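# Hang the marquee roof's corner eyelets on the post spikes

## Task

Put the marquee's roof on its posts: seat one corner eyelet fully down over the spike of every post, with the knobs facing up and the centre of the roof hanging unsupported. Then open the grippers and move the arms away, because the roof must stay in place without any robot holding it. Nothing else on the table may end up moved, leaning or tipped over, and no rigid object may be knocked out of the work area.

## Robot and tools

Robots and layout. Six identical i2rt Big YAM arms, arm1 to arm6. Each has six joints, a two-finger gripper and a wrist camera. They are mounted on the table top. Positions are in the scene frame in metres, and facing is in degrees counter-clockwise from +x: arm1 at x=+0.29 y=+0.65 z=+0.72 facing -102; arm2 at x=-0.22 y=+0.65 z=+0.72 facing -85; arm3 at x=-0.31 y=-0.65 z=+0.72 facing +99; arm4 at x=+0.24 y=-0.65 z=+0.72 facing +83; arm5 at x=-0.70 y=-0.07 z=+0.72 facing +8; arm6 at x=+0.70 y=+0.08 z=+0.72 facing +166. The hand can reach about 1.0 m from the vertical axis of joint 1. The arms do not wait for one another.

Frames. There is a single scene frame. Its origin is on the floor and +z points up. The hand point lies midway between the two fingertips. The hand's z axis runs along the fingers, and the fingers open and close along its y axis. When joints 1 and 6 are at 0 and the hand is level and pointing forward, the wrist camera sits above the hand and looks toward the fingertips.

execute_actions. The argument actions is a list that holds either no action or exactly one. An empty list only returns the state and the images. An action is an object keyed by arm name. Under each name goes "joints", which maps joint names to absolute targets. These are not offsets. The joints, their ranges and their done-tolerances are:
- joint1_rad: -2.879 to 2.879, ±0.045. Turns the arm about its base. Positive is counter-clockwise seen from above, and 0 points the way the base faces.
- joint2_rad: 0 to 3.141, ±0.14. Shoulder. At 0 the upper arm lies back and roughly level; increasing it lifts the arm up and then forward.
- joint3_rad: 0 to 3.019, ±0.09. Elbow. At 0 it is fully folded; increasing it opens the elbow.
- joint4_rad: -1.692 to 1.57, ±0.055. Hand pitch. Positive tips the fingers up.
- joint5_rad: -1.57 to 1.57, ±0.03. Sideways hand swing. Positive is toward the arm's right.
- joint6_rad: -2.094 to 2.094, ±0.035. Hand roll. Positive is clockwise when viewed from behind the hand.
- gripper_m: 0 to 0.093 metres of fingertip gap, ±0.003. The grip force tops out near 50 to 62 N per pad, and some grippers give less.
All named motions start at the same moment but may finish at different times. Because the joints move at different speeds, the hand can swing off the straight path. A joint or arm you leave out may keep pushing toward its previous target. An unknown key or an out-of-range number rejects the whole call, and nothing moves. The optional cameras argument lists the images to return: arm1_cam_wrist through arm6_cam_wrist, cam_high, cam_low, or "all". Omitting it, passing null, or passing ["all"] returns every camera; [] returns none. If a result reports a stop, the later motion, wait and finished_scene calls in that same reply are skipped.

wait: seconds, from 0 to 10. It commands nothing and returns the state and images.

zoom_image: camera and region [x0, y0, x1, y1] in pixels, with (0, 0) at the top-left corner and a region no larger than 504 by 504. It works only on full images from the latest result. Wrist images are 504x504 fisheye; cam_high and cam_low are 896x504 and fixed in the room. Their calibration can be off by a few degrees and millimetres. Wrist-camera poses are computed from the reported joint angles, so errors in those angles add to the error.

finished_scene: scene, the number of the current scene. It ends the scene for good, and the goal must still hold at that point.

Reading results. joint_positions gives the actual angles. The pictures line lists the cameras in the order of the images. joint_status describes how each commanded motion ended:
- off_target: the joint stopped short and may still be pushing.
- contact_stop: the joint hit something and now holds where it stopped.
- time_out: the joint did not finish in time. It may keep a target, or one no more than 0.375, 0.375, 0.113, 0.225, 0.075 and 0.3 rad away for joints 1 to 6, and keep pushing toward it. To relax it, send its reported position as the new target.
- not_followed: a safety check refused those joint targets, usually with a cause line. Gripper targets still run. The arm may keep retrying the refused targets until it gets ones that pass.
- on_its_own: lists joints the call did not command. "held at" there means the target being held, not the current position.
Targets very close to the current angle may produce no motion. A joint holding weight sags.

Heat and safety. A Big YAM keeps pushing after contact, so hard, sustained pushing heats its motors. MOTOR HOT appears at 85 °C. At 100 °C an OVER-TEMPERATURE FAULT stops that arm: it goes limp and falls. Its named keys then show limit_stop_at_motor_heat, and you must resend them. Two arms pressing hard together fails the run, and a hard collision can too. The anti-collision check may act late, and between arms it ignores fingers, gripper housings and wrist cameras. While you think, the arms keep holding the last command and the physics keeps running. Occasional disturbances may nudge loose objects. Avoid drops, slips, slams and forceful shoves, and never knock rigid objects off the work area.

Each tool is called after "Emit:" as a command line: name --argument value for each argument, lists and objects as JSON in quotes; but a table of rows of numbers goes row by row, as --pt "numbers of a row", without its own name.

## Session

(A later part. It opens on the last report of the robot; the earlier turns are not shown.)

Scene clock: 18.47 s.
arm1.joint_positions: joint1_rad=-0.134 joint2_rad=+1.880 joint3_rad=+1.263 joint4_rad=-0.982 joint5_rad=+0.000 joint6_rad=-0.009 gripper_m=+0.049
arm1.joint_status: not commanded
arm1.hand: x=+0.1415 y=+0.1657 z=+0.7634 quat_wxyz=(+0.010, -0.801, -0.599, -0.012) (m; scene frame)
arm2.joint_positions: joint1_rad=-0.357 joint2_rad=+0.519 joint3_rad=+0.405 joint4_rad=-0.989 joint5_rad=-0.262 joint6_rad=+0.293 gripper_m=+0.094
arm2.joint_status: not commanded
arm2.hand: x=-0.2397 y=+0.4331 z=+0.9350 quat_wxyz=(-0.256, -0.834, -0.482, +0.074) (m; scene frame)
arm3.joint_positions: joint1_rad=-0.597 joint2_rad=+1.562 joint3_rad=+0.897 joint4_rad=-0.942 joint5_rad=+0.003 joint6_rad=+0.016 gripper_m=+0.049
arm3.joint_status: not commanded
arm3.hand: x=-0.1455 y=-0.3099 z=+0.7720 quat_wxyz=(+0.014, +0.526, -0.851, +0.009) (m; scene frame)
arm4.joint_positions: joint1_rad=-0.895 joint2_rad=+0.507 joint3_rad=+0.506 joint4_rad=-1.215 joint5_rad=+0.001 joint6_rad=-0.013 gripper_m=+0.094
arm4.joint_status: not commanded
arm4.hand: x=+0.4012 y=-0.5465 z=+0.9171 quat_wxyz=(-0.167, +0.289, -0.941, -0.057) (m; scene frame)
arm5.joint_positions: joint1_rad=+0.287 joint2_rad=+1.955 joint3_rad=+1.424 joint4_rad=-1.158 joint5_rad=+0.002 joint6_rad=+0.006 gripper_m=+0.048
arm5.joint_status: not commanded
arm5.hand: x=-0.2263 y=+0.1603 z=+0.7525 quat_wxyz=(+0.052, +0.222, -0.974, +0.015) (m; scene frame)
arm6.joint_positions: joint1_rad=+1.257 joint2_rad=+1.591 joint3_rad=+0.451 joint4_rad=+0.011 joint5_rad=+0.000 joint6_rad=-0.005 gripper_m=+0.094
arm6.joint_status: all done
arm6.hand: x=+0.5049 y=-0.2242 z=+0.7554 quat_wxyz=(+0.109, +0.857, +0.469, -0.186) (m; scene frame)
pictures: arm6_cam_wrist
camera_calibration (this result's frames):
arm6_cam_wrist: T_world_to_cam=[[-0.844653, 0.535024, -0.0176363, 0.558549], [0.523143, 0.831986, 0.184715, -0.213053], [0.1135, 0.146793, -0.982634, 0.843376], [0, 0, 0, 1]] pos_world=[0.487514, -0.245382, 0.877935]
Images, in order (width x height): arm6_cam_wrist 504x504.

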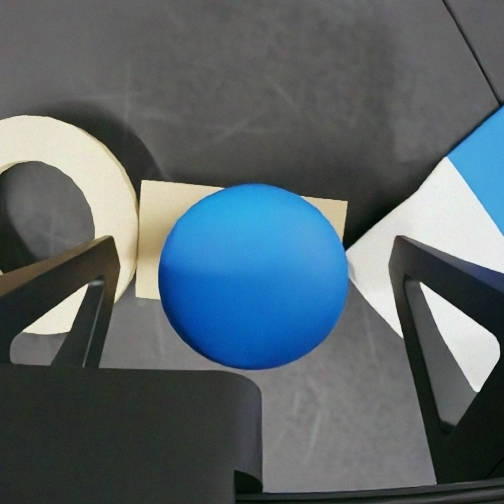

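Emit:
execute_actions --actions '[{"arm6":{"joints":{"gripper_m":0.03}}}]' --cameras '[]'

Emit:
execute_actions --actions '[{"arm6":{"joints":{"joint2_rad":0.75,"joint4_rad":-0.83}},"arm5":{"joints":{"joint2_rad":1.725,"joint3_rad":1.716,"joint4_rad":-1.66}},"arm3":{"joints":{"joint2_rad":1.353,"joint3_rad":1.351,"joint4_rad":-1.6}},"arm1":{"joints":{"joint2_rad":1.677,"joint3_rad":1.663,"joint4_rad":-1.59}}}]' --cameras '["cam_high","cam_low"]'

Scene clock: 19.97 s.
arm1.joint_positions: joint1_rad=-0.134 joint2_rad=+1.880 joint3_rad=+1.263 joint4_rad=-0.982 joint5_rad=+0.000 joint6_rad=-0.009 gripper_m=+0.049
arm1.joint_status: not commanded
arm1.hand: x=+0.1415 y=+0.1657 z=+0.7634 quat_wxyz=(+0.010, -0.801, -0.599, -0.012) (m; scene frame)
arm2.joint_positions: joint1_rad=-0.357 joint2_rad=+0.519 joint3_rad=+0.405 joint4_rad=-0.989 joint5_rad=-0.262 joint6_rad=+0.293 gripper_m=+0.094
arm2.joint_status: not commanded
arm2.hand: x=-0.2397 y=+0.4331 z=+0.9350 quat_wxyz=(-0.256, -0.834, -0.482, +0.074) (m; scene frame)
arm3.joint_positions: joint1_rad=-0.597 joint2_rad=+1.562 joint3_rad=+0.897 joint4_rad=-0.942 joint5_rad=+0.003 joint6_rad=+0.016 gripper_m=+0.049
arm3.joint_status: not commanded
arm3.hand: x=-0.1455 y=-0.3099 z=+0.7720 quat_wxyz=(+0.014, +0.526, -0.851, +0.009) (m; scene frame)
arm4.joint_positions: joint1_rad=-0.895 joint2_rad=+0.507 joint3_rad=+0.506 joint4_rad=-1.215 joint5_rad=+0.001 joint6_rad=-0.013 gripper_m=+0.094
arm4.joint_status: not commanded
arm4.hand: x=+0.4012 y=-0.5465 z=+0.9171 quat_wxyz=(-0.167, +0.289, -0.941, -0.057) (m; scene frame)
arm5.joint_positions: joint1_rad=+0.287 joint2_rad=+1.955 joint3_rad=+1.424 joint4_rad=-1.158 joint5_rad=+0.002 joint6_rad=+0.006 gripper_m=+0.048
arm5.joint_status: not commanded
arm5.hand: x=-0.2263 y=+0.1603 z=+0.7525 quat_wxyz=(+0.052, +0.222, -0.974, +0.015) (m; scene frame)
arm6.joint_positions: joint1_rad=+1.257 joint2_rad=+1.591 joint3_rad=+0.451 joint4_rad=+0.010 joint5_rad=+0.000 joint6_rad=-0.005 gripper_m=+0.049
arm6.joint_status: gripper_m off_target (ended at +0.049, target +0.030)
arm6.hand: x=+0.5050 y=-0.2242 z=+0.7553 quat_wxyz=(+0.109, +0.857, +0.469, -0.186) (m; scene frame)
pictures: none
No camera images: the call's "cameras" was empty. Leave "cameras" out to get every camera's image.

Scene clock: 21.43 s.
arm1.joint_positions: joint1_rad=-0.134 joint2_rad=+1.676 joint3_rad=+1.642 joint4_rad=-1.578 joint5_rad=+0.000 joint6_rad=-0.009 gripper_m=+0.049
arm1.joint_status: all done
arm1.hand: x=+0.1432 y=+0.1701 z=+1.0010 quat_wxyz=(+0.014, -0.801, -0.598, -0.018) (m; scene frame)
arm2.joint_positions: joint1_rad=-0.357 joint2_rad=+0.519 joint3_rad=+0.405 joint4_rad=-0.989 joint5_rad=-0.262 joint6_rad=+0.293 gripper_m=+0.094
arm2.joint_status: not commanded
arm2.hand: x=-0.2397 y=+0.4331 z=+0.9350 quat_wxyz=(-0.256, -0.834, -0.482, +0.074) (m; scene frame)
arm3.joint_positions: joint1_rad=-0.607 joint2_rad=+1.350 joint3_rad=+1.316 joint4_rad=-1.577 joint5_rad=+0.004 joint6_rad=+0.016 gripper_m=+0.049
arm3.joint_status: all done
arm3.hand: x=-0.1422 y=-0.3134 z=+1.0002 quat_wxyz=(+0.015, +0.521, -0.853, +0.011) (m; scene frame)
arm4.joint_positions: joint1_rad=-0.895 joint2_rad=+0.507 joint3_rad=+0.506 joint4_rad=-1.215 joint5_rad=+0.001 joint6_rad=-0.013 gripper_m=+0.094
arm4.joint_status: not commanded
arm4.hand: x=+0.4012 y=-0.5465 z=+0.9171 quat_wxyz=(-0.167, +0.289, -0.941, -0.057) (m; scene frame)
arm5.joint_positions: joint1_rad=+0.287 joint2_rad=+1.737 joint3_rad=+1.694 joint4_rad=-1.648 joint5_rad=+0.002 joint6_rad=+0.006 gripper_m=+0.048
arm5.joint_status: all done
arm5.hand: x=-0.2498 y=+0.1495 z=+0.9659 quat_wxyz=(+0.053, +0.222, -0.974, +0.015) (m; scene frame)
arm6.joint_positions: joint1_rad=+1.257 joint2_rad=+0.757 joint3_rad=+0.452 joint4_rad=-0.813 joint5_rad=+0.006 joint6_rad=-0.008 gripper_m=+0.049
arm6.joint_status: all done
arm6.hand: x=+0.5537 y=-0.1421 z=+0.9220 quat_wxyz=(+0.109, +0.855, +0.469, -0.193) (m; scene frame)
pictures: cam_high, cam_low
Images, in order (width x height): cam_high 896x504, cam_low 896x504.

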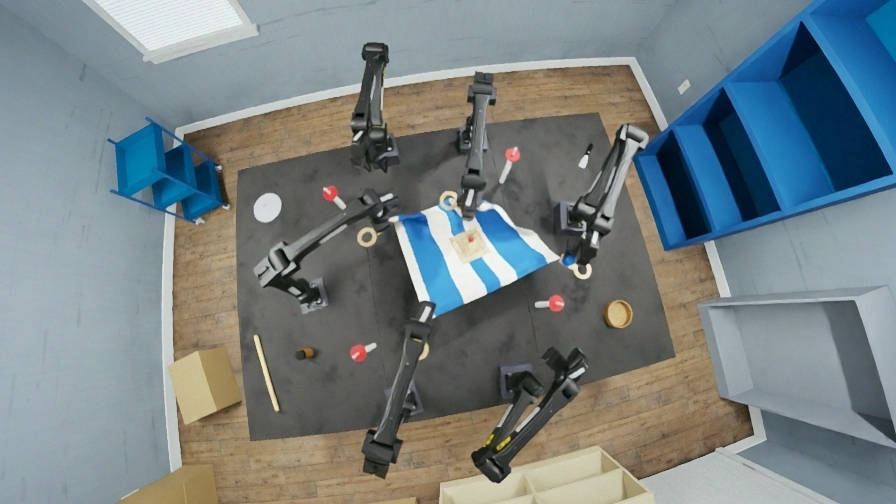

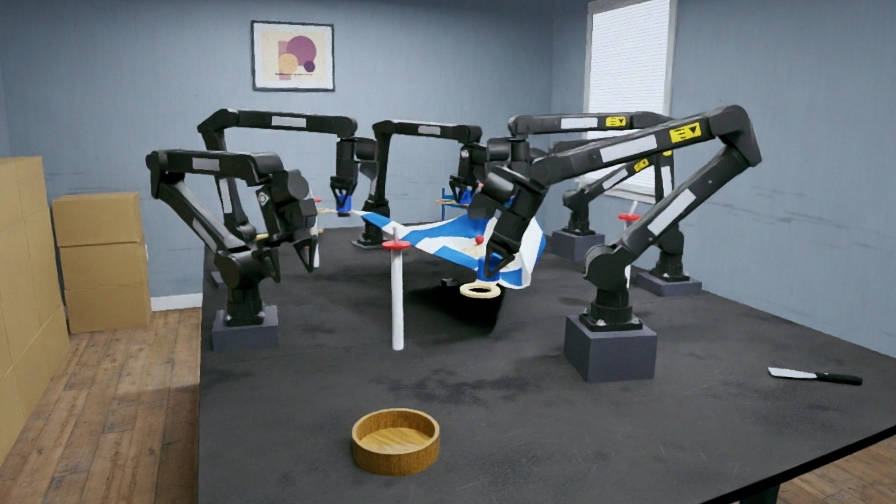

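Emit:
execute_actions --actions '[{"arm6":{"joints":{"joint2_rad":1.0,"joint3_rad":1.0,"joint4_rad":-1.13}},"arm5":{"joints":{"joint2_rad":1.571,"joint3_rad":1.626,"joint4_rad":-1.65,"joint6_rad":1.4}},"arm3":{"joints":{"joint2_rad":1.234,"joint3_rad":1.33,"joint4_rad":-1.69,"joint6_rad":1.12}},"arm1":{"joints":{"joint2_rad":1.276,"joint3_rad":1.363,"joint4_rad":-1.685,"joint6_rad":2.0}}}]' --cameras '[]'

Emit:
execute_actions --actions '[{"arm6":{"joints":{"joint1_rad":1.097,"joint2_rad":1.39,"joint3_rad":1.42,"joint4_rad":-1.16}},"arm5":{"joints":{"joint1_rad":0.778}},"arm3":{"joints":{"joint1_rad":0.07}},"arm1":{"joints":{"joint1_rad":0.433}}}]' --cameras '["cam_high","cam_low","arm1_cam_wrist","arm3_cam_wrist","arm5_cam_wrist","arm6_cam_wrist"]'

Scene clock: 26.40 s.
arm1.joint_positions: joint1_rad=-0.125 joint2_rad=+1.272 joint3_rad=+1.362 joint4_rad=-1.676 joint5_rad=-0.010 joint6_rad=+1.955 gripper_m=+0.049
arm1.joint_status: joint6_rad time_out (moved +1.964 of +2.009); the others done
arm1.on_its_own: joint6_rad reads +1.955 and still pushes toward +2.000 since a time_out
arm1.hand: x=+0.1915 y=+0.3110 z=+1.0615 quat_wxyz=(+0.010, -0.944, +0.330, -0.004) (m; scene frame)
arm2.joint_positions: joint1_rad=-0.357 joint2_rad=+0.519 joint3_rad=+0.405 joint4_rad=-0.989 joint5_rad=-0.262 joint6_rad=+0.293 gripper_m=+0.094
arm2.joint_status: not commanded
arm2.hand: x=-0.2397 y=+0.4331 z=+0.9350 quat_wxyz=(-0.256, -0.834, -0.482, +0.074) (m; scene frame)
arm3.joint_positions: joint1_rad=-0.609 joint2_rad=+1.226 joint3_rad=+1.316 joint4_rad=-1.677 joint5_rad=+0.004 joint6_rad=+1.101 gripper_m=+0.049
arm3.joint_status: all done
arm3.hand: x=-0.1605 y=-0.3521 z=+1.0422 quat_wxyz=(+0.002, +0.005, -1.000, +0.006) (m; scene frame)
arm4.joint_positions: joint1_rad=-0.895 joint2_rad=+0.507 joint3_rad=+0.506 joint4_rad=-1.215 joint5_rad=+0.001 joint6_rad=-0.013 gripper_m=+0.094
arm4.joint_status: not commanded
arm4.hand: x=+0.4012 y=-0.5465 z=+0.9171 quat_wxyz=(-0.167, +0.289, -0.941, -0.057) (m; scene frame)
arm5.joint_positions: joint1_rad=+0.287 joint2_rad=+1.568 joint3_rad=+1.615 joint4_rad=-1.648 joint5_rad=+0.002 joint6_rad=+1.384 gripper_m=+0.048
arm5.joint_status: all done
arm5.hand: x=-0.2869 y=+0.1315 z=+1.0148 quat_wxyz=(+0.004, -0.448, -0.894, +0.009) (m; scene frame)
arm6.joint_positions: joint1_rad=+1.253 joint2_rad=+1.003 joint3_rad=+0.947 joint4_rad=-1.126 joint5_rad=+0.015 joint6_rad=-0.014 gripper_m=+0.049
arm6.joint_status: all done
arm6.hand: x=+0.5031 y=-0.2115 z=+1.0546 quat_wxyz=(+0.089, +0.861, +0.472, -0.168) (m; scene frame)
pictures: none
No camera images: the call's "cameras" was empty. Leave "cameras" out to get every camera's image.

not run: a stop came earlier in this reply.

Emit:
execute_actions --actions '[{"arm6":{"joints":{"joint1_rad":1.097,"joint2_rad":1.39,"joint3_rad":1.42,"joint4_rad":-1.16}},"arm5":{"joints":{"joint1_rad":0.778,"joint2_rad":1.53,"joint3_rad":1.68,"joint4_rad":-1.69}},"arm3":{"joints":{"joint1_rad":0.07}},"arm1":{"joints":{"joint1_rad":0.433}}}]' --cameras '["cam_high","cam_low","arm1_cam_wrist","arm3_cam_wrist","arm5_cam_wrist","arm6_cam_wrist"]'

Scene clock: 29.53 s.
arm1.joint_positions: joint1_rad=+0.405 joint2_rad=+1.272 joint3_rad=+1.362 joint4_rad=-1.676 joint5_rad=+0.022 joint6_rad=+2.025 gripper_m=+0.049
arm1.joint_status: all done
arm1.on_its_own: joint6_rad moved +0.070 to your old target +2.000
arm1.hand: x=+0.3704 y=+0.3062 z=+1.0614 quat_wxyz=(+0.006, -0.994, +0.106, +0.013) (m; scene frame)
arm2.joint_positions: joint1_rad=-0.357 joint2_rad=+0.519 joint3_rad=+0.405 joint4_rad=-0.989 joint5_rad=-0.262 joint6_rad=+0.293 gripper_m=+0.094
arm2.joint_status: not commanded
arm2.hand: x=-0.2397 y=+0.4331 z=+0.9350 quat_wxyz=(-0.256, -0.834, -0.482, +0.074) (m; scene frame)
arm3.joint_positions: joint1_rad=-0.045 joint2_rad=+1.228 joint3_rad=+1.345 joint4_rad=-1.662 joint5_rad=+0.098 joint6_rad=+1.074 gripper_m=+0.049
arm3.joint_status: joint1_rad time_out (moved +0.564 of +0.679)
arm3.on_its_own: joint1_rad reads -0.045 and still pushes toward +0.070 since a time_out
arm3.hand: x=-0.3284 y=-0.3072 z=+1.0535 quat_wxyz=(-0.051, +0.295, -0.954, -0.005) (m; scene frame)
arm4.joint_positions: joint1_rad=-0.895 joint2_rad=+0.507 joint3_rad=+0.506 joint4_rad=-1.215 joint5_rad=+0.001 joint6_rad=-0.013 gripper_m=+0.094
arm4.joint_status: not commanded
arm4.hand: x=+0.4012 y=-0.5465 z=+0.9171 quat_wxyz=(-0.167, +0.289, -0.941, -0.057) (m; scene frame)
arm5.joint_positions: joint1_rad=+0.657 joint2_rad=+1.510 joint3_rad=+1.665 joint4_rad=-1.677 joint5_rad=+0.090 joint6_rad=+1.389 gripper_m=+0.048
arm5.joint_status: joint1_rad time_out (moved +0.370 of +0.491); the others done
joint sent to its limit — the command would take arm5.joint4_rad past its lower limit, so that joint was sent only as far as its limit.
arm5.on_its_own: joint1_rad reads +0.657 and still pushes toward +0.778 since a time_out
arm5.hand: x=-0.3822 y=+0.2531 z=+1.0591 quat_wxyz=(-0.056, -0.279, -0.959, -0.004) (m; scene frame)
arm6.joint_positions: joint1_rad=+1.087 joint2_rad=+1.392 joint3_rad=+1.352 joint4_rad=-1.159 joint5_rad=+0.007 joint6_rad=-0.012 gripper_m=+0.049
arm6.joint_status: all done
arm6.hand: x=+0.3618 y=-0.2810 z=+1.0858 quat_wxyz=(+0.074, +0.899, +0.400, -0.164) (m; scene frame)
pictures: arm1_cam_wrist, arm3_cam_wrist, arm5_cam_wrist, arm6_cam_wrist, cam_high, cam_low
camera_calibration (this result's frames):
arm1_cam_wrist: T_world_to_cam=[[0.207921, 0.978124, -0.00657469, -0.36829], [0.810875, -0.168601, 0.560407, -0.839013], [0.547039, -0.121851, -0.828191, 0.835167], [0, 0, 0, 1]] pos_world=[0.300041, 0.32054, 1.15945]
arm3_cam_wrist: T_world_to_cam=[[0.563942, -0.825434, 0.0250499, -0.0983283], [-0.719526, -0.476246, 0.505442, -0.912259], [-0.405279, -0.303064, -0.862497, 0.804481], [0, 0, 0, 1]] pos_world=[-0.274904, -0.271814, 1.15742]
arm5_cam_wrist: T_world_to_cam=[[-0.523945, -0.850981, -0.0362499, 0.0558], [-0.748946, 0.440018, 0.495444, -0.917817], [-0.405662, 0.286734, -0.867883, 0.817419], [0, 0, 0, 1]] pos_world=[-0.326563, 0.216958, 1.16617]
arm6_cam_wrist: T_world_to_cam=[[-0.744414, 0.667673, -0.00769337, 0.464119], [0.644128, 0.721103, 0.255165, -0.303474], [0.175914, 0.184993, -0.966867, 1.16364], [0, 0, 0, 1]] pos_world=[0.336273, -0.306308, 1.20609]
Images, in order (width x height): arm1_cam_wrist 504x504, arm3_cam_wrist 504x504, arm5_cam_wrist 504x504, arm6_cam_wrist 504x504, cam_high 896x504, cam_low 896x504.

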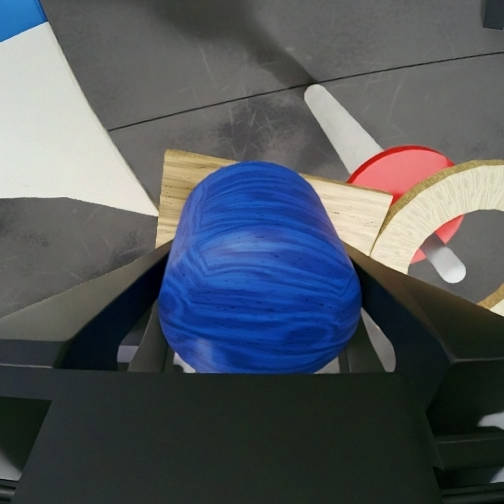

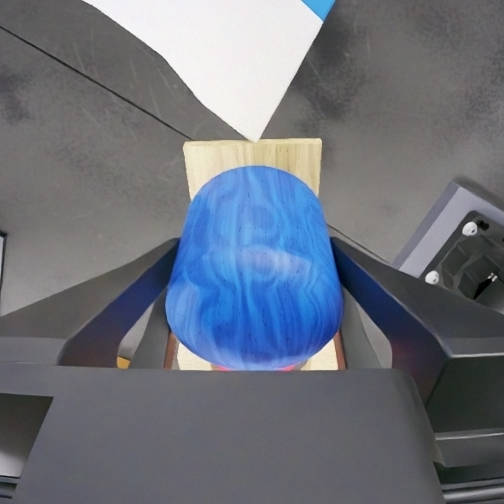

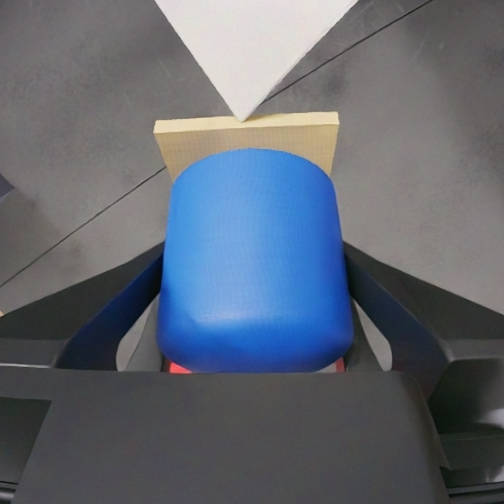

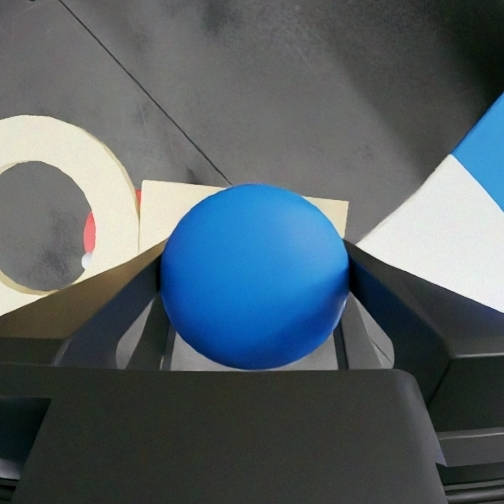

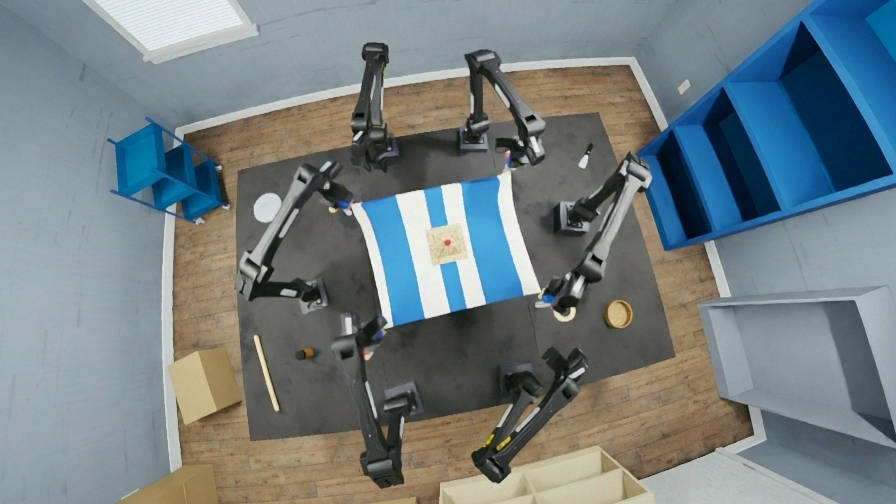

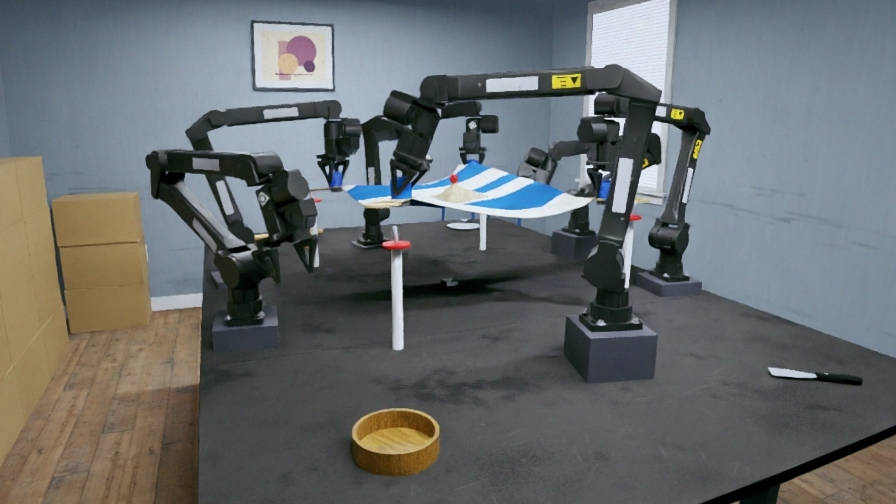

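Emit:
execute_actions --actions '[{"arm6":{"joints":{"joint1_rad":1.13,"joint2_rad":1.41,"joint3_rad":1.36}},"arm5":{"joints":{"joint1_rad":0.70}},"arm3":{"joints":{"joint1_rad":0.0}}}]' --cameras '["cam_high","arm6_cam_wrist"]'

Emit:
zoom_image --camera "cam_high" --region '[290,150,450,390]'

Scene clock: 32.07 s.
arm1.joint_positions: joint1_rad=+0.405 joint2_rad=+1.272 joint3_rad=+1.362 joint4_rad=-1.676 joint5_rad=+0.022 joint6_rad=+2.025 gripper_m=+0.049
arm1.joint_status: not commanded
arm1.hand: x=+0.3704 y=+0.3062 z=+1.0614 quat_wxyz=(+0.006, -0.994, +0.106, +0.013) (m; scene frame)
arm2.joint_positions: joint1_rad=-0.357 joint2_rad=+0.519 joint3_rad=+0.405 joint4_rad=-0.989 joint5_rad=-0.262 joint6_rad=+0.293 gripper_m=+0.094
arm2.joint_status: not commanded
arm2.hand: x=-0.2397 y=+0.4331 z=+0.9350 quat_wxyz=(-0.256, -0.834, -0.482, +0.074) (m; scene frame)
arm3.joint_positions: joint1_rad=-0.059 joint2_rad=+1.228 joint3_rad=+1.345 joint4_rad=-1.662 joint5_rad=+0.081 joint6_rad=+1.070 gripper_m=+0.049
arm3.joint_status: joint1_rad time_out (moved -0.013 of +0.045)
arm3.on_its_own: joint1_rad reads -0.059 and still pushes toward +0.000 since a time_out
arm3.hand: x=-0.3268 y=-0.3073 z=+1.0532 quat_wxyz=(-0.042, +0.291, -0.956, -0.006) (m; scene frame)
arm4.joint_positions: joint1_rad=-0.895 joint2_rad=+0.507 joint3_rad=+0.506 joint4_rad=-1.215 joint5_rad=+0.001 joint6_rad=-0.013 gripper_m=+0.094
arm4.joint_status: not commanded
arm4.hand: x=+0.4012 y=-0.5465 z=+0.9171 quat_wxyz=(-0.167, +0.289, -0.941, -0.057) (m; scene frame)
arm5.joint_positions: joint1_rad=+0.638 joint2_rad=+1.518 joint3_rad=+1.665 joint4_rad=-1.677 joint5_rad=+0.069 joint6_rad=+1.379 gripper_m=+0.048
arm5.joint_status: joint1_rad time_out (moved -0.019 of +0.043)
arm5.on_its_own: joint1_rad reads +0.638 and still pushes toward +0.700 since a time_out
arm5.hand: x=-0.3777 y=+0.2505 z=+1.0556 quat_wxyz=(-0.045, -0.283, -0.958, -0.005) (m; scene frame)
arm6.joint_positions: joint1_rad=+1.118 joint2_rad=+1.392 joint3_rad=+1.352 joint4_rad=-1.159 joint5_rad=+0.007 joint6_rad=-0.012 gripper_m=+0.049
arm6.joint_status: all done
arm6.hand: x=+0.3733 y=-0.2913 z=+1.0858 quat_wxyz=(+0.077, +0.892, +0.414, -0.163) (m; scene frame)
pictures: arm6_cam_wrist, cam_high
camera_calibration (this result's frames):
arm6_cam_wrist: T_world_to_cam=[[-0.764701, 0.644334, -0.00809636, 0.48073], [0.62145, 0.740748, 0.255132, -0.289191], [0.170387, 0.190068, -0.966872, 1.1671], [0, 0, 0, 1]] pos_world=[0.348473, -0.317362, 1.20611]
Images, in order (width x height): arm6_cam_wrist 504x504, cam_high 896x504.

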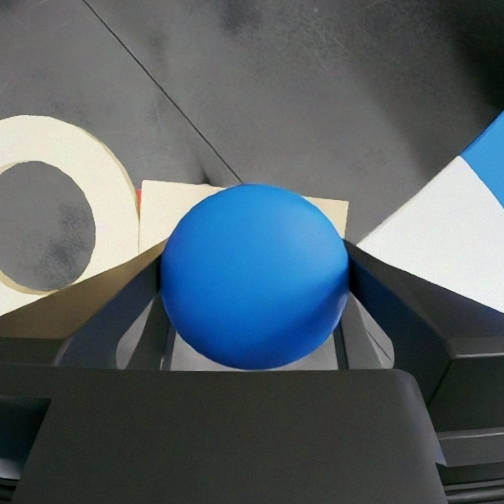

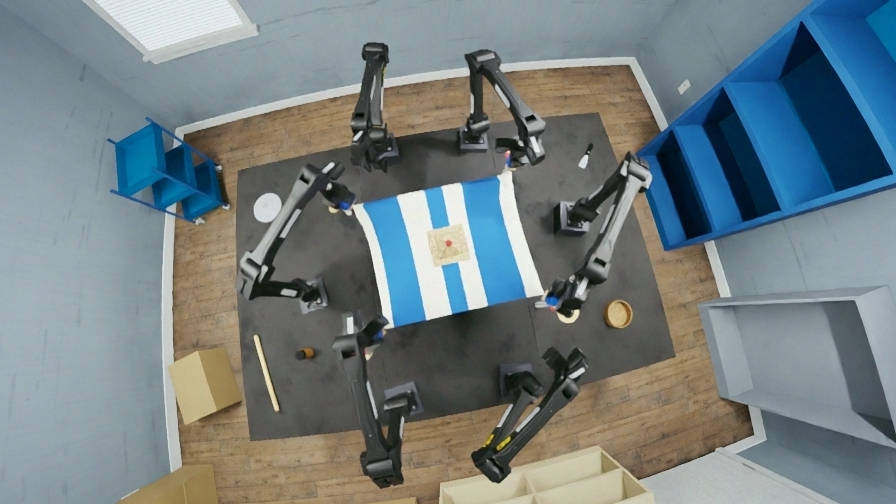

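Region (290, 150, 450, 390) of cam_high's 896x504 image, scaled by 2.100, with more detail than that image has.

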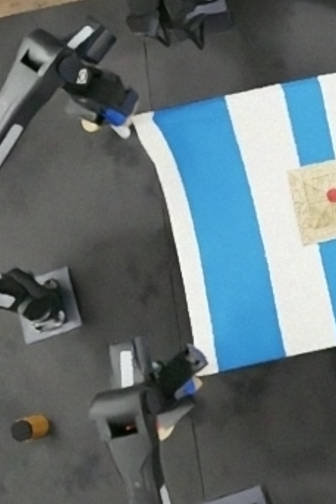

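Emit:
execute_actions --actions '[{"arm5":{"joints":{"joint1_rad":0.9,"joint5_rad":0}},"arm3":{"joints":{"joint1_rad":0.2,"joint5_rad":0}}}]' --cameras '["cam_high","cam_low"]'

Scene clock: 35.60 s.
arm1.joint_positions: joint1_rad=+0.400 joint2_rad=+1.272 joint3_rad=+1.362 joint4_rad=-1.676 joint5_rad=+0.032 joint6_rad=+2.042 gripper_m=+0.049
arm1.joint_status: not commanded
arm1.hand: x=+0.3672 y=+0.3054 z=+1.0615 quat_wxyz=(+0.004, -0.993, +0.116, +0.018) (m; scene frame)
arm2.joint_positions: joint1_rad=-0.357 joint2_rad=+0.519 joint3_rad=+0.405 joint4_rad=-0.989 joint5_rad=-0.262 joint6_rad=+0.293 gripper_m=+0.094
arm2.joint_status: not commanded
arm2.hand: x=-0.2397 y=+0.4331 z=+0.9350 quat_wxyz=(-0.256, -0.834, -0.482, +0.074) (m; scene frame)
arm3.joint_positions: joint1_rad=+0.076 joint2_rad=+1.206 joint3_rad=+1.388 joint4_rad=-1.646 joint5_rad=+0.195 joint6_rad=+1.029 gripper_m=+0.049
arm3.joint_status: joint1_rad time_out (moved +0.134 of +0.259); joint5_rad time_out (moved +0.115 of -0.081)
arm3.on_its_own: joint1_rad reads +0.076 and still pushes toward +0.200 since a time_out; joint5_rad reads +0.195 and still pushes toward +0.075 since a time_out (your +0.000 is given up)
arm3.hand: x=-0.3553 y=-0.3011 z=+1.0804 quat_wxyz=(-0.105, +0.367, -0.923, -0.039) (m; scene frame)
arm4.joint_positions: joint1_rad=-0.895 joint2_rad=+0.507 joint3_rad=+0.506 joint4_rad=-1.215 joint5_rad=+0.001 joint6_rad=-0.013 gripper_m=+0.094
arm4.joint_status: not commanded
arm4.hand: x=+0.4012 y=-0.5465 z=+0.9171 quat_wxyz=(-0.167, +0.289, -0.941, -0.057) (m; scene frame)
arm5.joint_positions: joint1_rad=+0.780 joint2_rad=+1.537 joint3_rad=+1.665 joint4_rad=-1.686 joint5_rad=+0.108 joint6_rad=+1.399 gripper_m=+0.048
arm5.joint_status: joint1_rad time_out (moved +0.142 of +0.262); joint5_rad time_out (moved +0.039 of -0.069)
arm5.on_its_own: joint1_rad reads +0.780 and still pushes toward +0.900 since a time_out; joint5_rad reads +0.108 and still pushes toward +0.024 since a time_out
arm5.hand: x=-0.4202 y=+0.2909 z=+1.0474 quat_wxyz=(-0.057, -0.224, -0.973, +0.013) (m; scene frame)
arm6.joint_positions: joint1_rad=+1.101 joint2_rad=+1.394 joint3_rad=+1.352 joint4_rad=-1.159 joint5_rad=+0.023 joint6_rad=-0.012 gripper_m=+0.049
arm6.joint_status: not commanded
arm6.hand: x=+0.3648 y=-0.2840 z=+1.0852 quat_wxyz=(+0.068, +0.897, +0.405, -0.166) (m; scene frame)
pictures: cam_high, cam_low
Images, in order (width x height): cam_high 896x504, cam_low 896x504.

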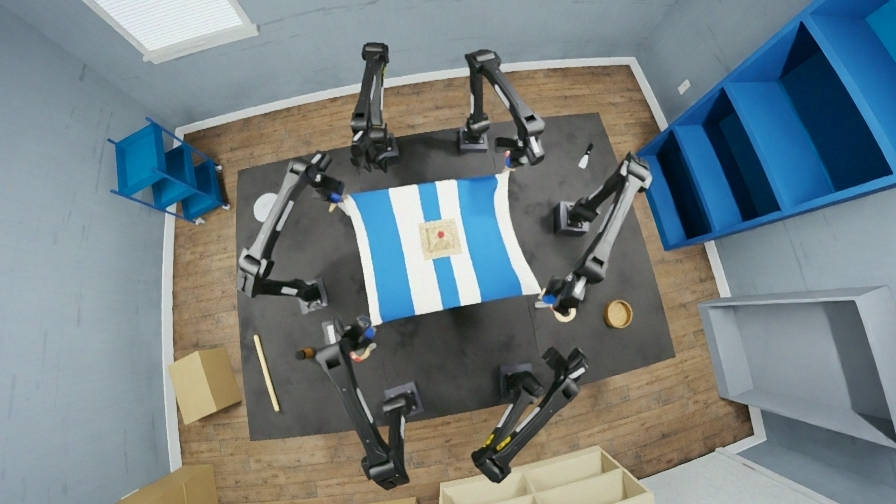

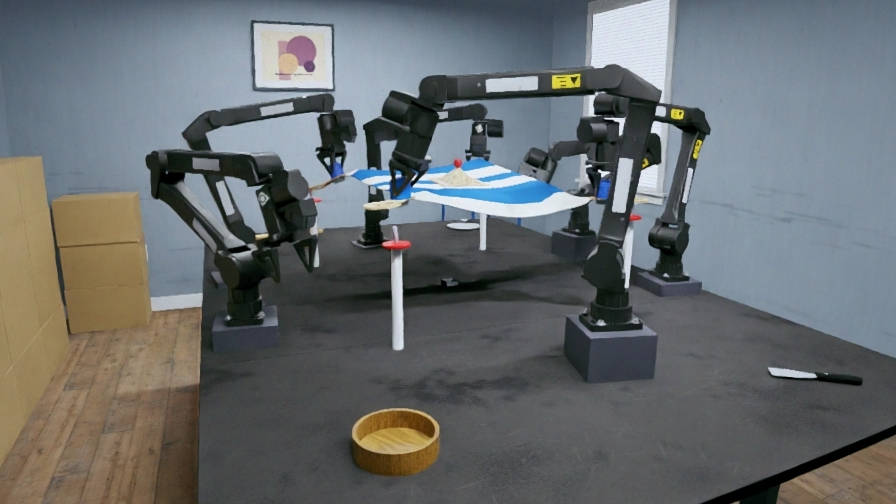

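Emit:
execute_actions --actions '[{"arm5":{"joints":{"joint1_rad":0.9}},"arm3":{"joints":{"joint1_rad":0.32,"joint2_rad":1.22,"joint3_rad":1.33}},"arm6":{"joints":{"joint1_rad":1.16,"joint2_rad":1.45,"joint3_rad":1.33}},"arm1":{"joints":{"joint1_rad":0.45}}}]' --cameras '["cam_high","cam_low","arm1_cam_wrist","arm6_cam_wrist"]'

Emit:
zoom_image --camera "cam_low" --region '[280,150,680,290]'

Scene clock: 38.30 s.
arm1.joint_positions: joint1_rad=+0.400 joint2_rad=+1.272 joint3_rad=+1.362 joint4_rad=-1.676 joint5_rad=+0.043 joint6_rad=+2.048 gripper_m=+0.049
arm1.joint_status: joint1_rad time_out (moved +0.000 of +0.050)
arm1.on_its_own: joint1_rad reads +0.400 and still pushes toward +0.450 since a time_out
arm1.hand: x=+0.3654 y=+0.3050 z=+1.0616 quat_wxyz=(+0.002, -0.993, +0.119, +0.023) (m; scene frame)
arm2.joint_positions: joint1_rad=-0.357 joint2_rad=+0.519 joint3_rad=+0.405 joint4_rad=-0.989 joint5_rad=-0.262 joint6_rad=+0.293 gripper_m=+0.094
arm2.joint_status: not commanded
arm2.hand: x=-0.2397 y=+0.4331 z=+0.9350 quat_wxyz=(-0.256, -0.834, -0.482, +0.074) (m; scene frame)
arm3.joint_positions: joint1_rad=+0.203 joint2_rad=+1.199 joint3_rad=+1.396 joint4_rad=-1.626 joint5_rad=+0.186 joint6_rad=+1.092 gripper_m=+0.049
arm3.joint_status: joint1_rad time_out (moved +0.127 of +0.244); the others done
arm3.on_its_own: joint1_rad reads +0.203 and still pushes toward +0.320 since a time_out; joint5_rad reads +0.186 and still pushes toward +0.075 since a time_out (your +0.000 is given up)
arm3.hand: x=-0.4024 y=-0.3059 z=+1.0862 quat_wxyz=(-0.097, +0.394, -0.911, -0.066) (m; scene frame)
arm4.joint_positions: joint1_rad=-0.895 joint2_rad=+0.507 joint3_rad=+0.506 joint4_rad=-1.215 joint5_rad=+0.001 joint6_rad=-0.013 gripper_m=+0.094
arm4.joint_status: not commanded
arm4.hand: x=+0.4012 y=-0.5465 z=+0.9171 quat_wxyz=(-0.167, +0.289, -0.941, -0.057) (m; scene frame)
arm5.joint_positions: joint1_rad=+0.780 joint2_rad=+1.537 joint3_rad=+1.665 joint4_rad=-1.687 joint5_rad=+0.108 joint6_rad=+1.403 gripper_m=+0.048
arm5.joint_status: joint1_rad time_out (moved +0.000 of +0.120)
arm5.on_its_own: joint1_rad reads +0.780 and still pushes toward +0.900 since a time_out; joint5_rad reads +0.108 and still pushes toward +0.024 since a time_out
arm5.hand: x=-0.4204 y=+0.2907 z=+1.0474 quat_wxyz=(-0.057, -0.226, -0.972, +0.013) (m; scene frame)
arm6.joint_positions: joint1_rad=+1.115 joint2_rad=+1.444 joint3_rad=+1.341 joint4_rad=-1.155 joint5_rad=+0.033 joint6_rad=-0.028 gripper_m=+0.049
arm6.joint_status: joint1_rad time_out (moved +0.014 of +0.059); the others done
arm6.on_its_own: joint1_rad reads +1.115 and still pushes toward +1.160 since a time_out
arm6.hand: x=+0.3663 y=-0.2909 z=+1.0567 quat_wxyz=(+0.052, +0.895, +0.420, -0.143) (m; scene frame)
pictures: arm1_cam_wrist, arm6_cam_wrist, cam_high, cam_low
camera_calibration (this result's frames):
arm1_cam_wrist: T_world_to_cam=[[0.2333, 0.972257, -0.016937, -0.362557], [0.817815, -0.186759, 0.544334, -0.815158], [0.526069, -0.140845, -0.838698, 0.86246], [0, 0, 0, 1]] pos_world=[0.29752, 0.321734, 1.16092]
arm6_cam_wrist: T_world_to_cam=[[-0.767459, 0.640775, 0.0203447, 0.444849], [0.613835, 0.725298, 0.311688, -0.33915], [0.184965, 0.251696, -0.949967, 1.13475], [0, 0, 0, 1]] pos_world=[0.339696, -0.324675, 1.17464]
Images, in order (width x height): arm1_cam_wrist 504x504, arm6_cam_wrist 504x504, cam_high 896x504, cam_low 896x504.

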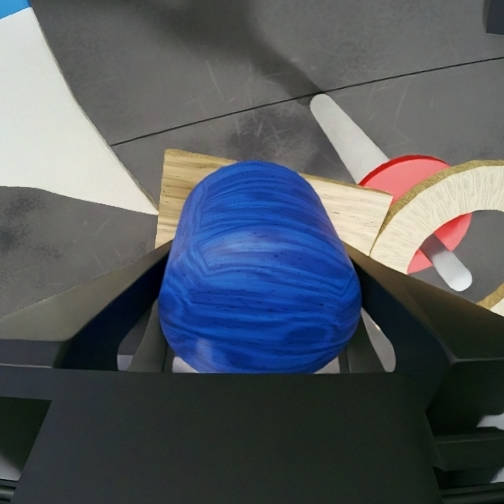

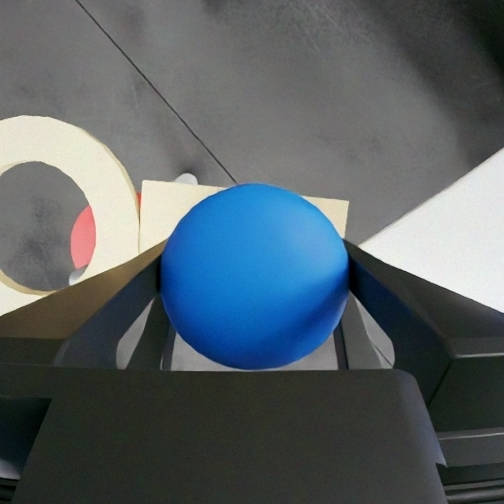

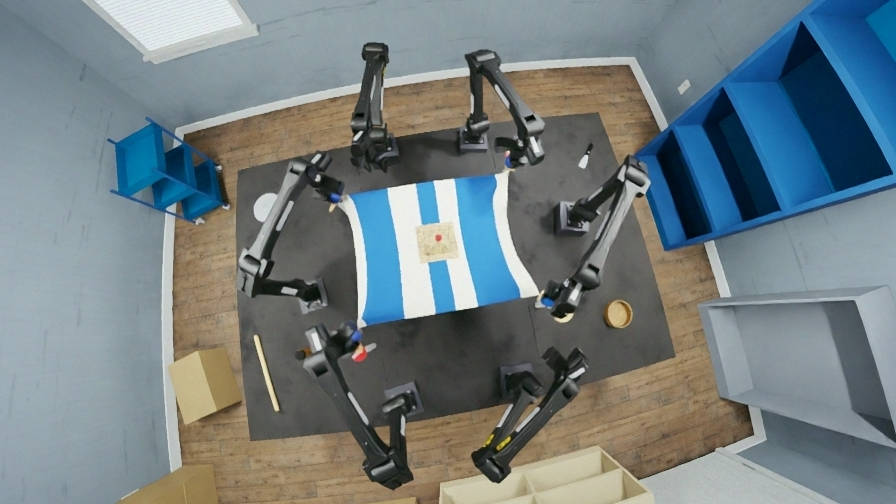

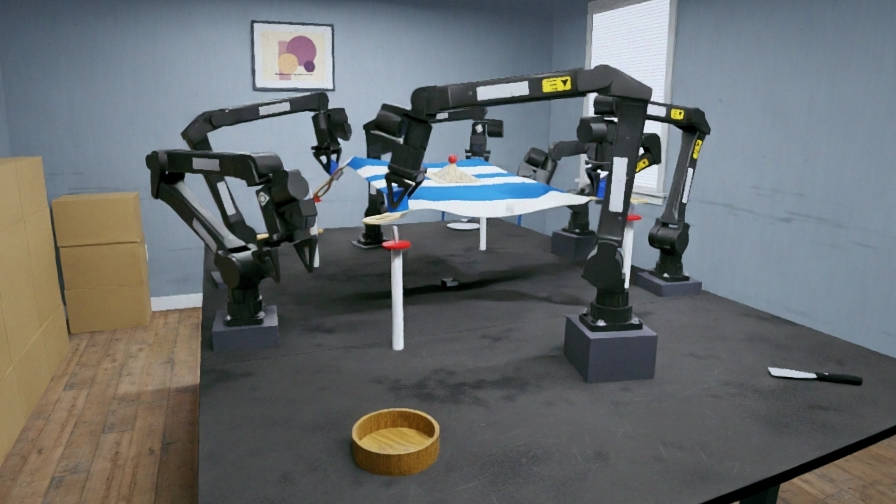

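Region (280, 150, 680, 290) of cam_low's 896x504 image, scaled by 1.260, with more detail than that image has; it fills the top 176 rows of this view, and the rest is white.

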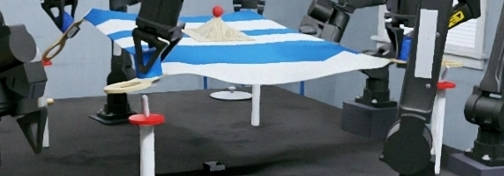

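Emit:
execute_actions --actions '[{"arm5":{"joints":{"joint1_rad":0.6,"joint5_rad":0}},"arm3":{"joints":{"joint1_rad":-0.1,"joint5_rad":0}},"arm6":{"joints":{"joint1_rad":1.12,"joint5_rad":0}},"arm1":{"joints":{"joint1_rad":0.42,"joint5_rad":0}}}]' --cameras '[]'

Emit:
execute_actions --actions '[{"arm6":{"joints":{"joint2_rad":1.49,"joint3_rad":1.3,"joint4_rad":-1.0}},"arm1":{"joints":{"joint2_rad":1.32,"joint3_rad":1.31,"joint4_rad":-1.6}}}]' --cameras '["cam_low","arm1_cam_wrist","arm6_cam_wrist"]'

Scene clock: 39.77 s.
arm1.joint_positions: joint1_rad=+0.388 joint2_rad=+1.272 joint3_rad=+1.362 joint4_rad=-1.676 joint5_rad=+0.022 joint6_rad=+2.036 gripper_m=+0.049
arm1.joint_status: all done
arm1.hand: x=+0.3647 y=+0.3049 z=+1.0614 quat_wxyz=(+0.005, -0.993, +0.119, +0.013) (m; scene frame)
arm2.joint_positions: joint1_rad=-0.357 joint2_rad=+0.519 joint3_rad=+0.405 joint4_rad=-0.989 joint5_rad=-0.262 joint6_rad=+0.293 gripper_m=+0.094
arm2.joint_status: not commanded
arm2.hand: x=-0.2397 y=+0.4331 z=+0.9350 quat_wxyz=(-0.256, -0.834, -0.482, +0.074) (m; scene frame)
arm3.joint_positions: joint1_rad=-0.098 joint2_rad=+1.215 joint3_rad=+1.351 joint4_rad=-1.672 joint5_rad=-0.008 joint6_rad=+1.135 gripper_m=+0.049
arm3.joint_status: all done
arm3.hand: x=-0.3281 y=-0.3113 z=+1.0592 quat_wxyz=(+0.000, +0.241, -0.970, -0.020) (m; scene frame)
arm4.joint_positions: joint1_rad=-0.895 joint2_rad=+0.507 joint3_rad=+0.506 joint4_rad=-1.215 joint5_rad=+0.001 joint6_rad=-0.013 gripper_m=+0.094
arm4.joint_status: not commanded
arm4.hand: x=+0.4012 y=-0.5465 z=+0.9171 quat_wxyz=(-0.167, +0.289, -0.941, -0.057) (m; scene frame)
arm5.joint_positions: joint1_rad=+0.581 joint2_rad=+1.542 joint3_rad=+1.663 joint4_rad=-1.686 joint5_rad=+0.010 joint6_rad=+1.393 gripper_m=+0.048
arm5.joint_status: all done
arm5.hand: x=-0.3652 y=+0.2404 z=+1.0438 quat_wxyz=(-0.011, -0.317, -0.949, -0.003) (m; scene frame)
arm6.joint_positions: joint1_rad=+1.109 joint2_rad=+1.444 joint3_rad=+1.341 joint4_rad=-1.155 joint5_rad=+0.008 joint6_rad=-0.012 gripper_m=+0.049
arm6.joint_status: all done
arm6.hand: x=+0.3673 y=-0.2918 z=+1.0566 quat_wxyz=(+0.064, +0.899, +0.412, -0.137) (m; scene frame)
pictures: none
No camera images: the call's "cameras" was empty. Leave "cameras" out to get every camera's image.

Scene clock: 40.60 s.
arm1.joint_positions: joint1_rad=+0.388 joint2_rad=+1.327 joint3_rad=+1.307 joint4_rad=-1.607 joint5_rad=+0.022 joint6_rad=+2.036 gripper_m=+0.049
arm1.joint_status: all done
arm1.hand: x=+0.3675 y=+0.2929 z=+1.0214 quat_wxyz=(+0.025, -0.992, +0.119, +0.020) (m; scene frame)
arm2.joint_positions: joint1_rad=-0.357 joint2_rad=+0.519 joint3_rad=+0.405 joint4_rad=-0.989 joint5_rad=-0.262 joint6_rad=+0.293 gripper_m=+0.094
arm2.joint_status: not commanded
arm2.hand: x=-0.2397 y=+0.4331 z=+0.9350 quat_wxyz=(-0.256, -0.834, -0.482, +0.074) (m; scene frame)
arm3.joint_positions: joint1_rad=-0.098 joint2_rad=+1.215 joint3_rad=+1.351 joint4_rad=-1.672 joint5_rad=-0.008 joint6_rad=+1.135 gripper_m=+0.049
arm3.joint_status: not commanded
arm3.hand: x=-0.3281 y=-0.3113 z=+1.0592 quat_wxyz=(+0.000, +0.241, -0.970, -0.020) (m; scene frame)
arm4.joint_positions: joint1_rad=-0.895 joint2_rad=+0.507 joint3_rad=+0.506 joint4_rad=-1.215 joint5_rad=+0.001 joint6_rad=-0.013 gripper_m=+0.094
arm4.joint_status: not commanded
arm4.hand: x=+0.4012 y=-0.5465 z=+0.9171 quat_wxyz=(-0.167, +0.289, -0.941, -0.057) (m; scene frame)
arm5.joint_positions: joint1_rad=+0.581 joint2_rad=+1.542 joint3_rad=+1.663 joint4_rad=-1.686 joint5_rad=+0.010 joint6_rad=+1.391 gripper_m=+0.048
arm5.joint_status: not commanded
arm5.hand: x=-0.3652 y=+0.2404 z=+1.0438 quat_wxyz=(-0.011, -0.316, -0.949, -0.003) (m; scene frame)
arm6.joint_positions: joint1_rad=+1.109 joint2_rad=+1.473 joint3_rad=+1.307 joint4_rad=-1.021 joint5_rad=+0.002 joint6_rad=-0.009 gripper_m=+0.049
arm6.joint_status: all done
arm6.hand: x=+0.3525 y=-0.3111 z=+1.0382 quat_wxyz=(+0.082, +0.893, +0.409, -0.168) (m; scene frame)
pictures: arm1_cam_wrist, arm6_cam_wrist, cam_low
camera_calibration (this result's frames):
arm1_cam_wrist: T_world_to_cam=[[0.234768, 0.971584, 0.030139, -0.400427], [0.811421, -0.212951, 0.544286, -0.787189], [0.535238, -0.103325, -0.838358, 0.811278], [0, 0, 0, 1]] pos_world=[0.298523, 0.305242, 1.12067]
arm6_cam_wrist: T_world_to_cam=[[-0.758834, 0.651138, -0.0138249, 0.483204], [0.629325, 0.738548, 0.241859, -0.239091], [0.167694, 0.174831, -0.970213, 1.12805], [0, 0, 0, 1]] pos_world=[0.32797, -0.33527, 1.15896]
Images, in order (width x height): arm1_cam_wrist 504x504, arm6_cam_wrist 504x504, cam_low 896x504.

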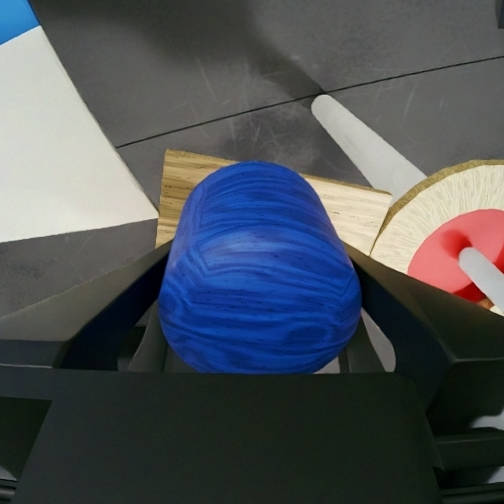

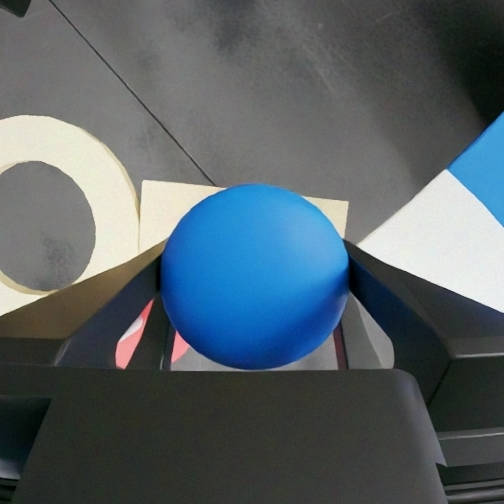

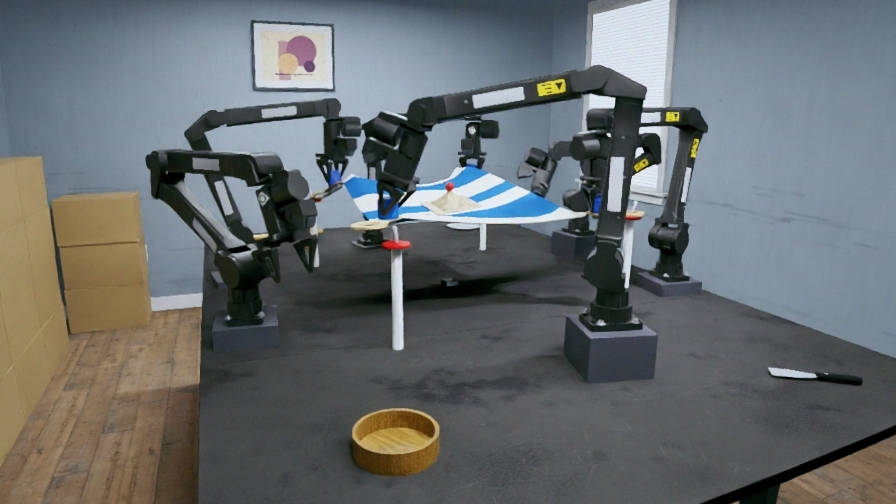

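Emit:
execute_actions --actions '[{"arm6":{"joints":{"joint1_rad":1.15,"joint2_rad":1.44,"joint3_rad":1.27,"joint4_rad":-1.08}},"arm1":{"joints":{"joint2_rad":1.29,"joint3_rad":1.25,"joint4_rad":-1.55}}}]' --cameras '["cam_low","arm1_cam_wrist","arm6_cam_wrist"]'

Scene clock: 41.97 s.
arm1.joint_positions: joint1_rad=+0.388 joint2_rad=+1.291 joint3_rad=+1.272 joint4_rad=-1.558 joint5_rad=+0.021 joint6_rad=+2.035 gripper_m=+0.049
arm1.joint_status: all done
arm1.hand: x=+0.3674 y=+0.2942 z=+1.0203 quat_wxyz=(+0.002, -0.993, +0.119, +0.011) (m; scene frame)
arm2.joint_positions: joint1_rad=-0.357 joint2_rad=+0.519 joint3_rad=+0.405 joint4_rad=-0.989 joint5_rad=-0.262 joint6_rad=+0.293 gripper_m=+0.094
arm2.joint_status: not commanded
arm2.hand: x=-0.2397 y=+0.4331 z=+0.9350 quat_wxyz=(-0.256, -0.834, -0.482, +0.074) (m; scene frame)
arm3.joint_positions: joint1_rad=-0.098 joint2_rad=+1.215 joint3_rad=+1.351 joint4_rad=-1.672 joint5_rad=-0.008 joint6_rad=+1.135 gripper_m=+0.049
arm3.joint_status: not commanded
arm3.hand: x=-0.3281 y=-0.3113 z=+1.0592 quat_wxyz=(+0.000, +0.241, -0.970, -0.020) (m; scene frame)
arm4.joint_positions: joint1_rad=-0.895 joint2_rad=+0.507 joint3_rad=+0.506 joint4_rad=-1.215 joint5_rad=+0.001 joint6_rad=-0.013 gripper_m=+0.094
arm4.joint_status: not commanded
arm4.hand: x=+0.4012 y=-0.5465 z=+0.9171 quat_wxyz=(-0.167, +0.289, -0.941, -0.057) (m; scene frame)
arm5.joint_positions: joint1_rad=+0.581 joint2_rad=+1.542 joint3_rad=+1.663 joint4_rad=-1.685 joint5_rad=+0.010 joint6_rad=+1.391 gripper_m=+0.048
arm5.joint_status: not commanded
arm5.hand: x=-0.3650 y=+0.2406 z=+1.0438 quat_wxyz=(-0.011, -0.316, -0.949, -0.003) (m; scene frame)
arm6.joint_positions: joint1_rad=+1.140 joint2_rad=+1.471 joint3_rad=+1.279 joint4_rad=-1.058 joint5_rad=+0.002 joint6_rad=+0.007 gripper_m=+0.049
arm6.joint_status: all done
arm6.hand: x=+0.3755 y=-0.3080 z=+1.0229 quat_wxyz=(+0.072, +0.896, +0.417, -0.138) (m; scene frame)
pictures: arm1_cam_wrist, arm6_cam_wrist, cam_low
camera_calibration (this result's frames):
arm1_cam_wrist: T_world_to_cam=[[0.234003, 0.972129, -0.0143894, -0.356025], [0.804682, -0.185347, 0.564034, -0.812049], [0.545647, -0.143564, -0.825626, 0.805545], [0, 0, 0, 1]] pos_world=[0.297209, 0.311239, 1.11798]
arm6_cam_wrist: T_world_to_cam=[[-0.767723, 0.640495, -0.0191642, 0.503957], [0.605813, 0.735247, 0.303978, -0.307975], [0.208787, 0.221761, -0.952486, 1.08969], [0, 0, 0, 1]] pos_world=[0.345963, -0.337994, 1.14119]
Images, in order (width x height): arm1_cam_wrist 504x504, arm6_cam_wrist 504x504, cam_low 896x504.

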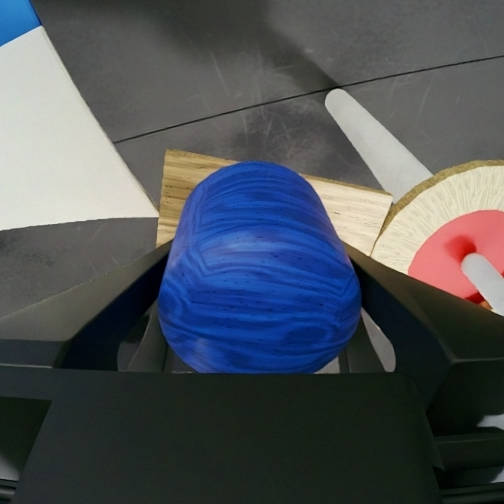

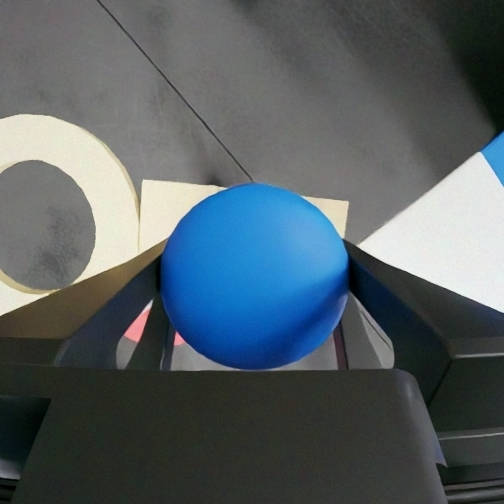

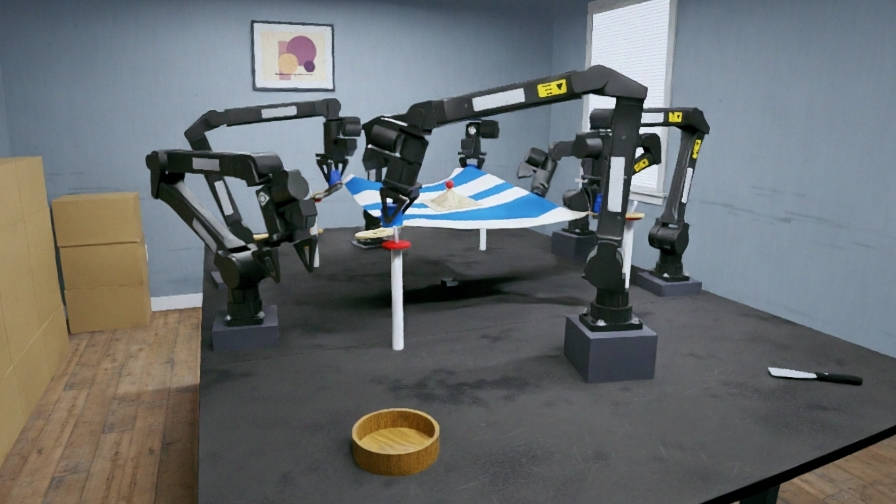

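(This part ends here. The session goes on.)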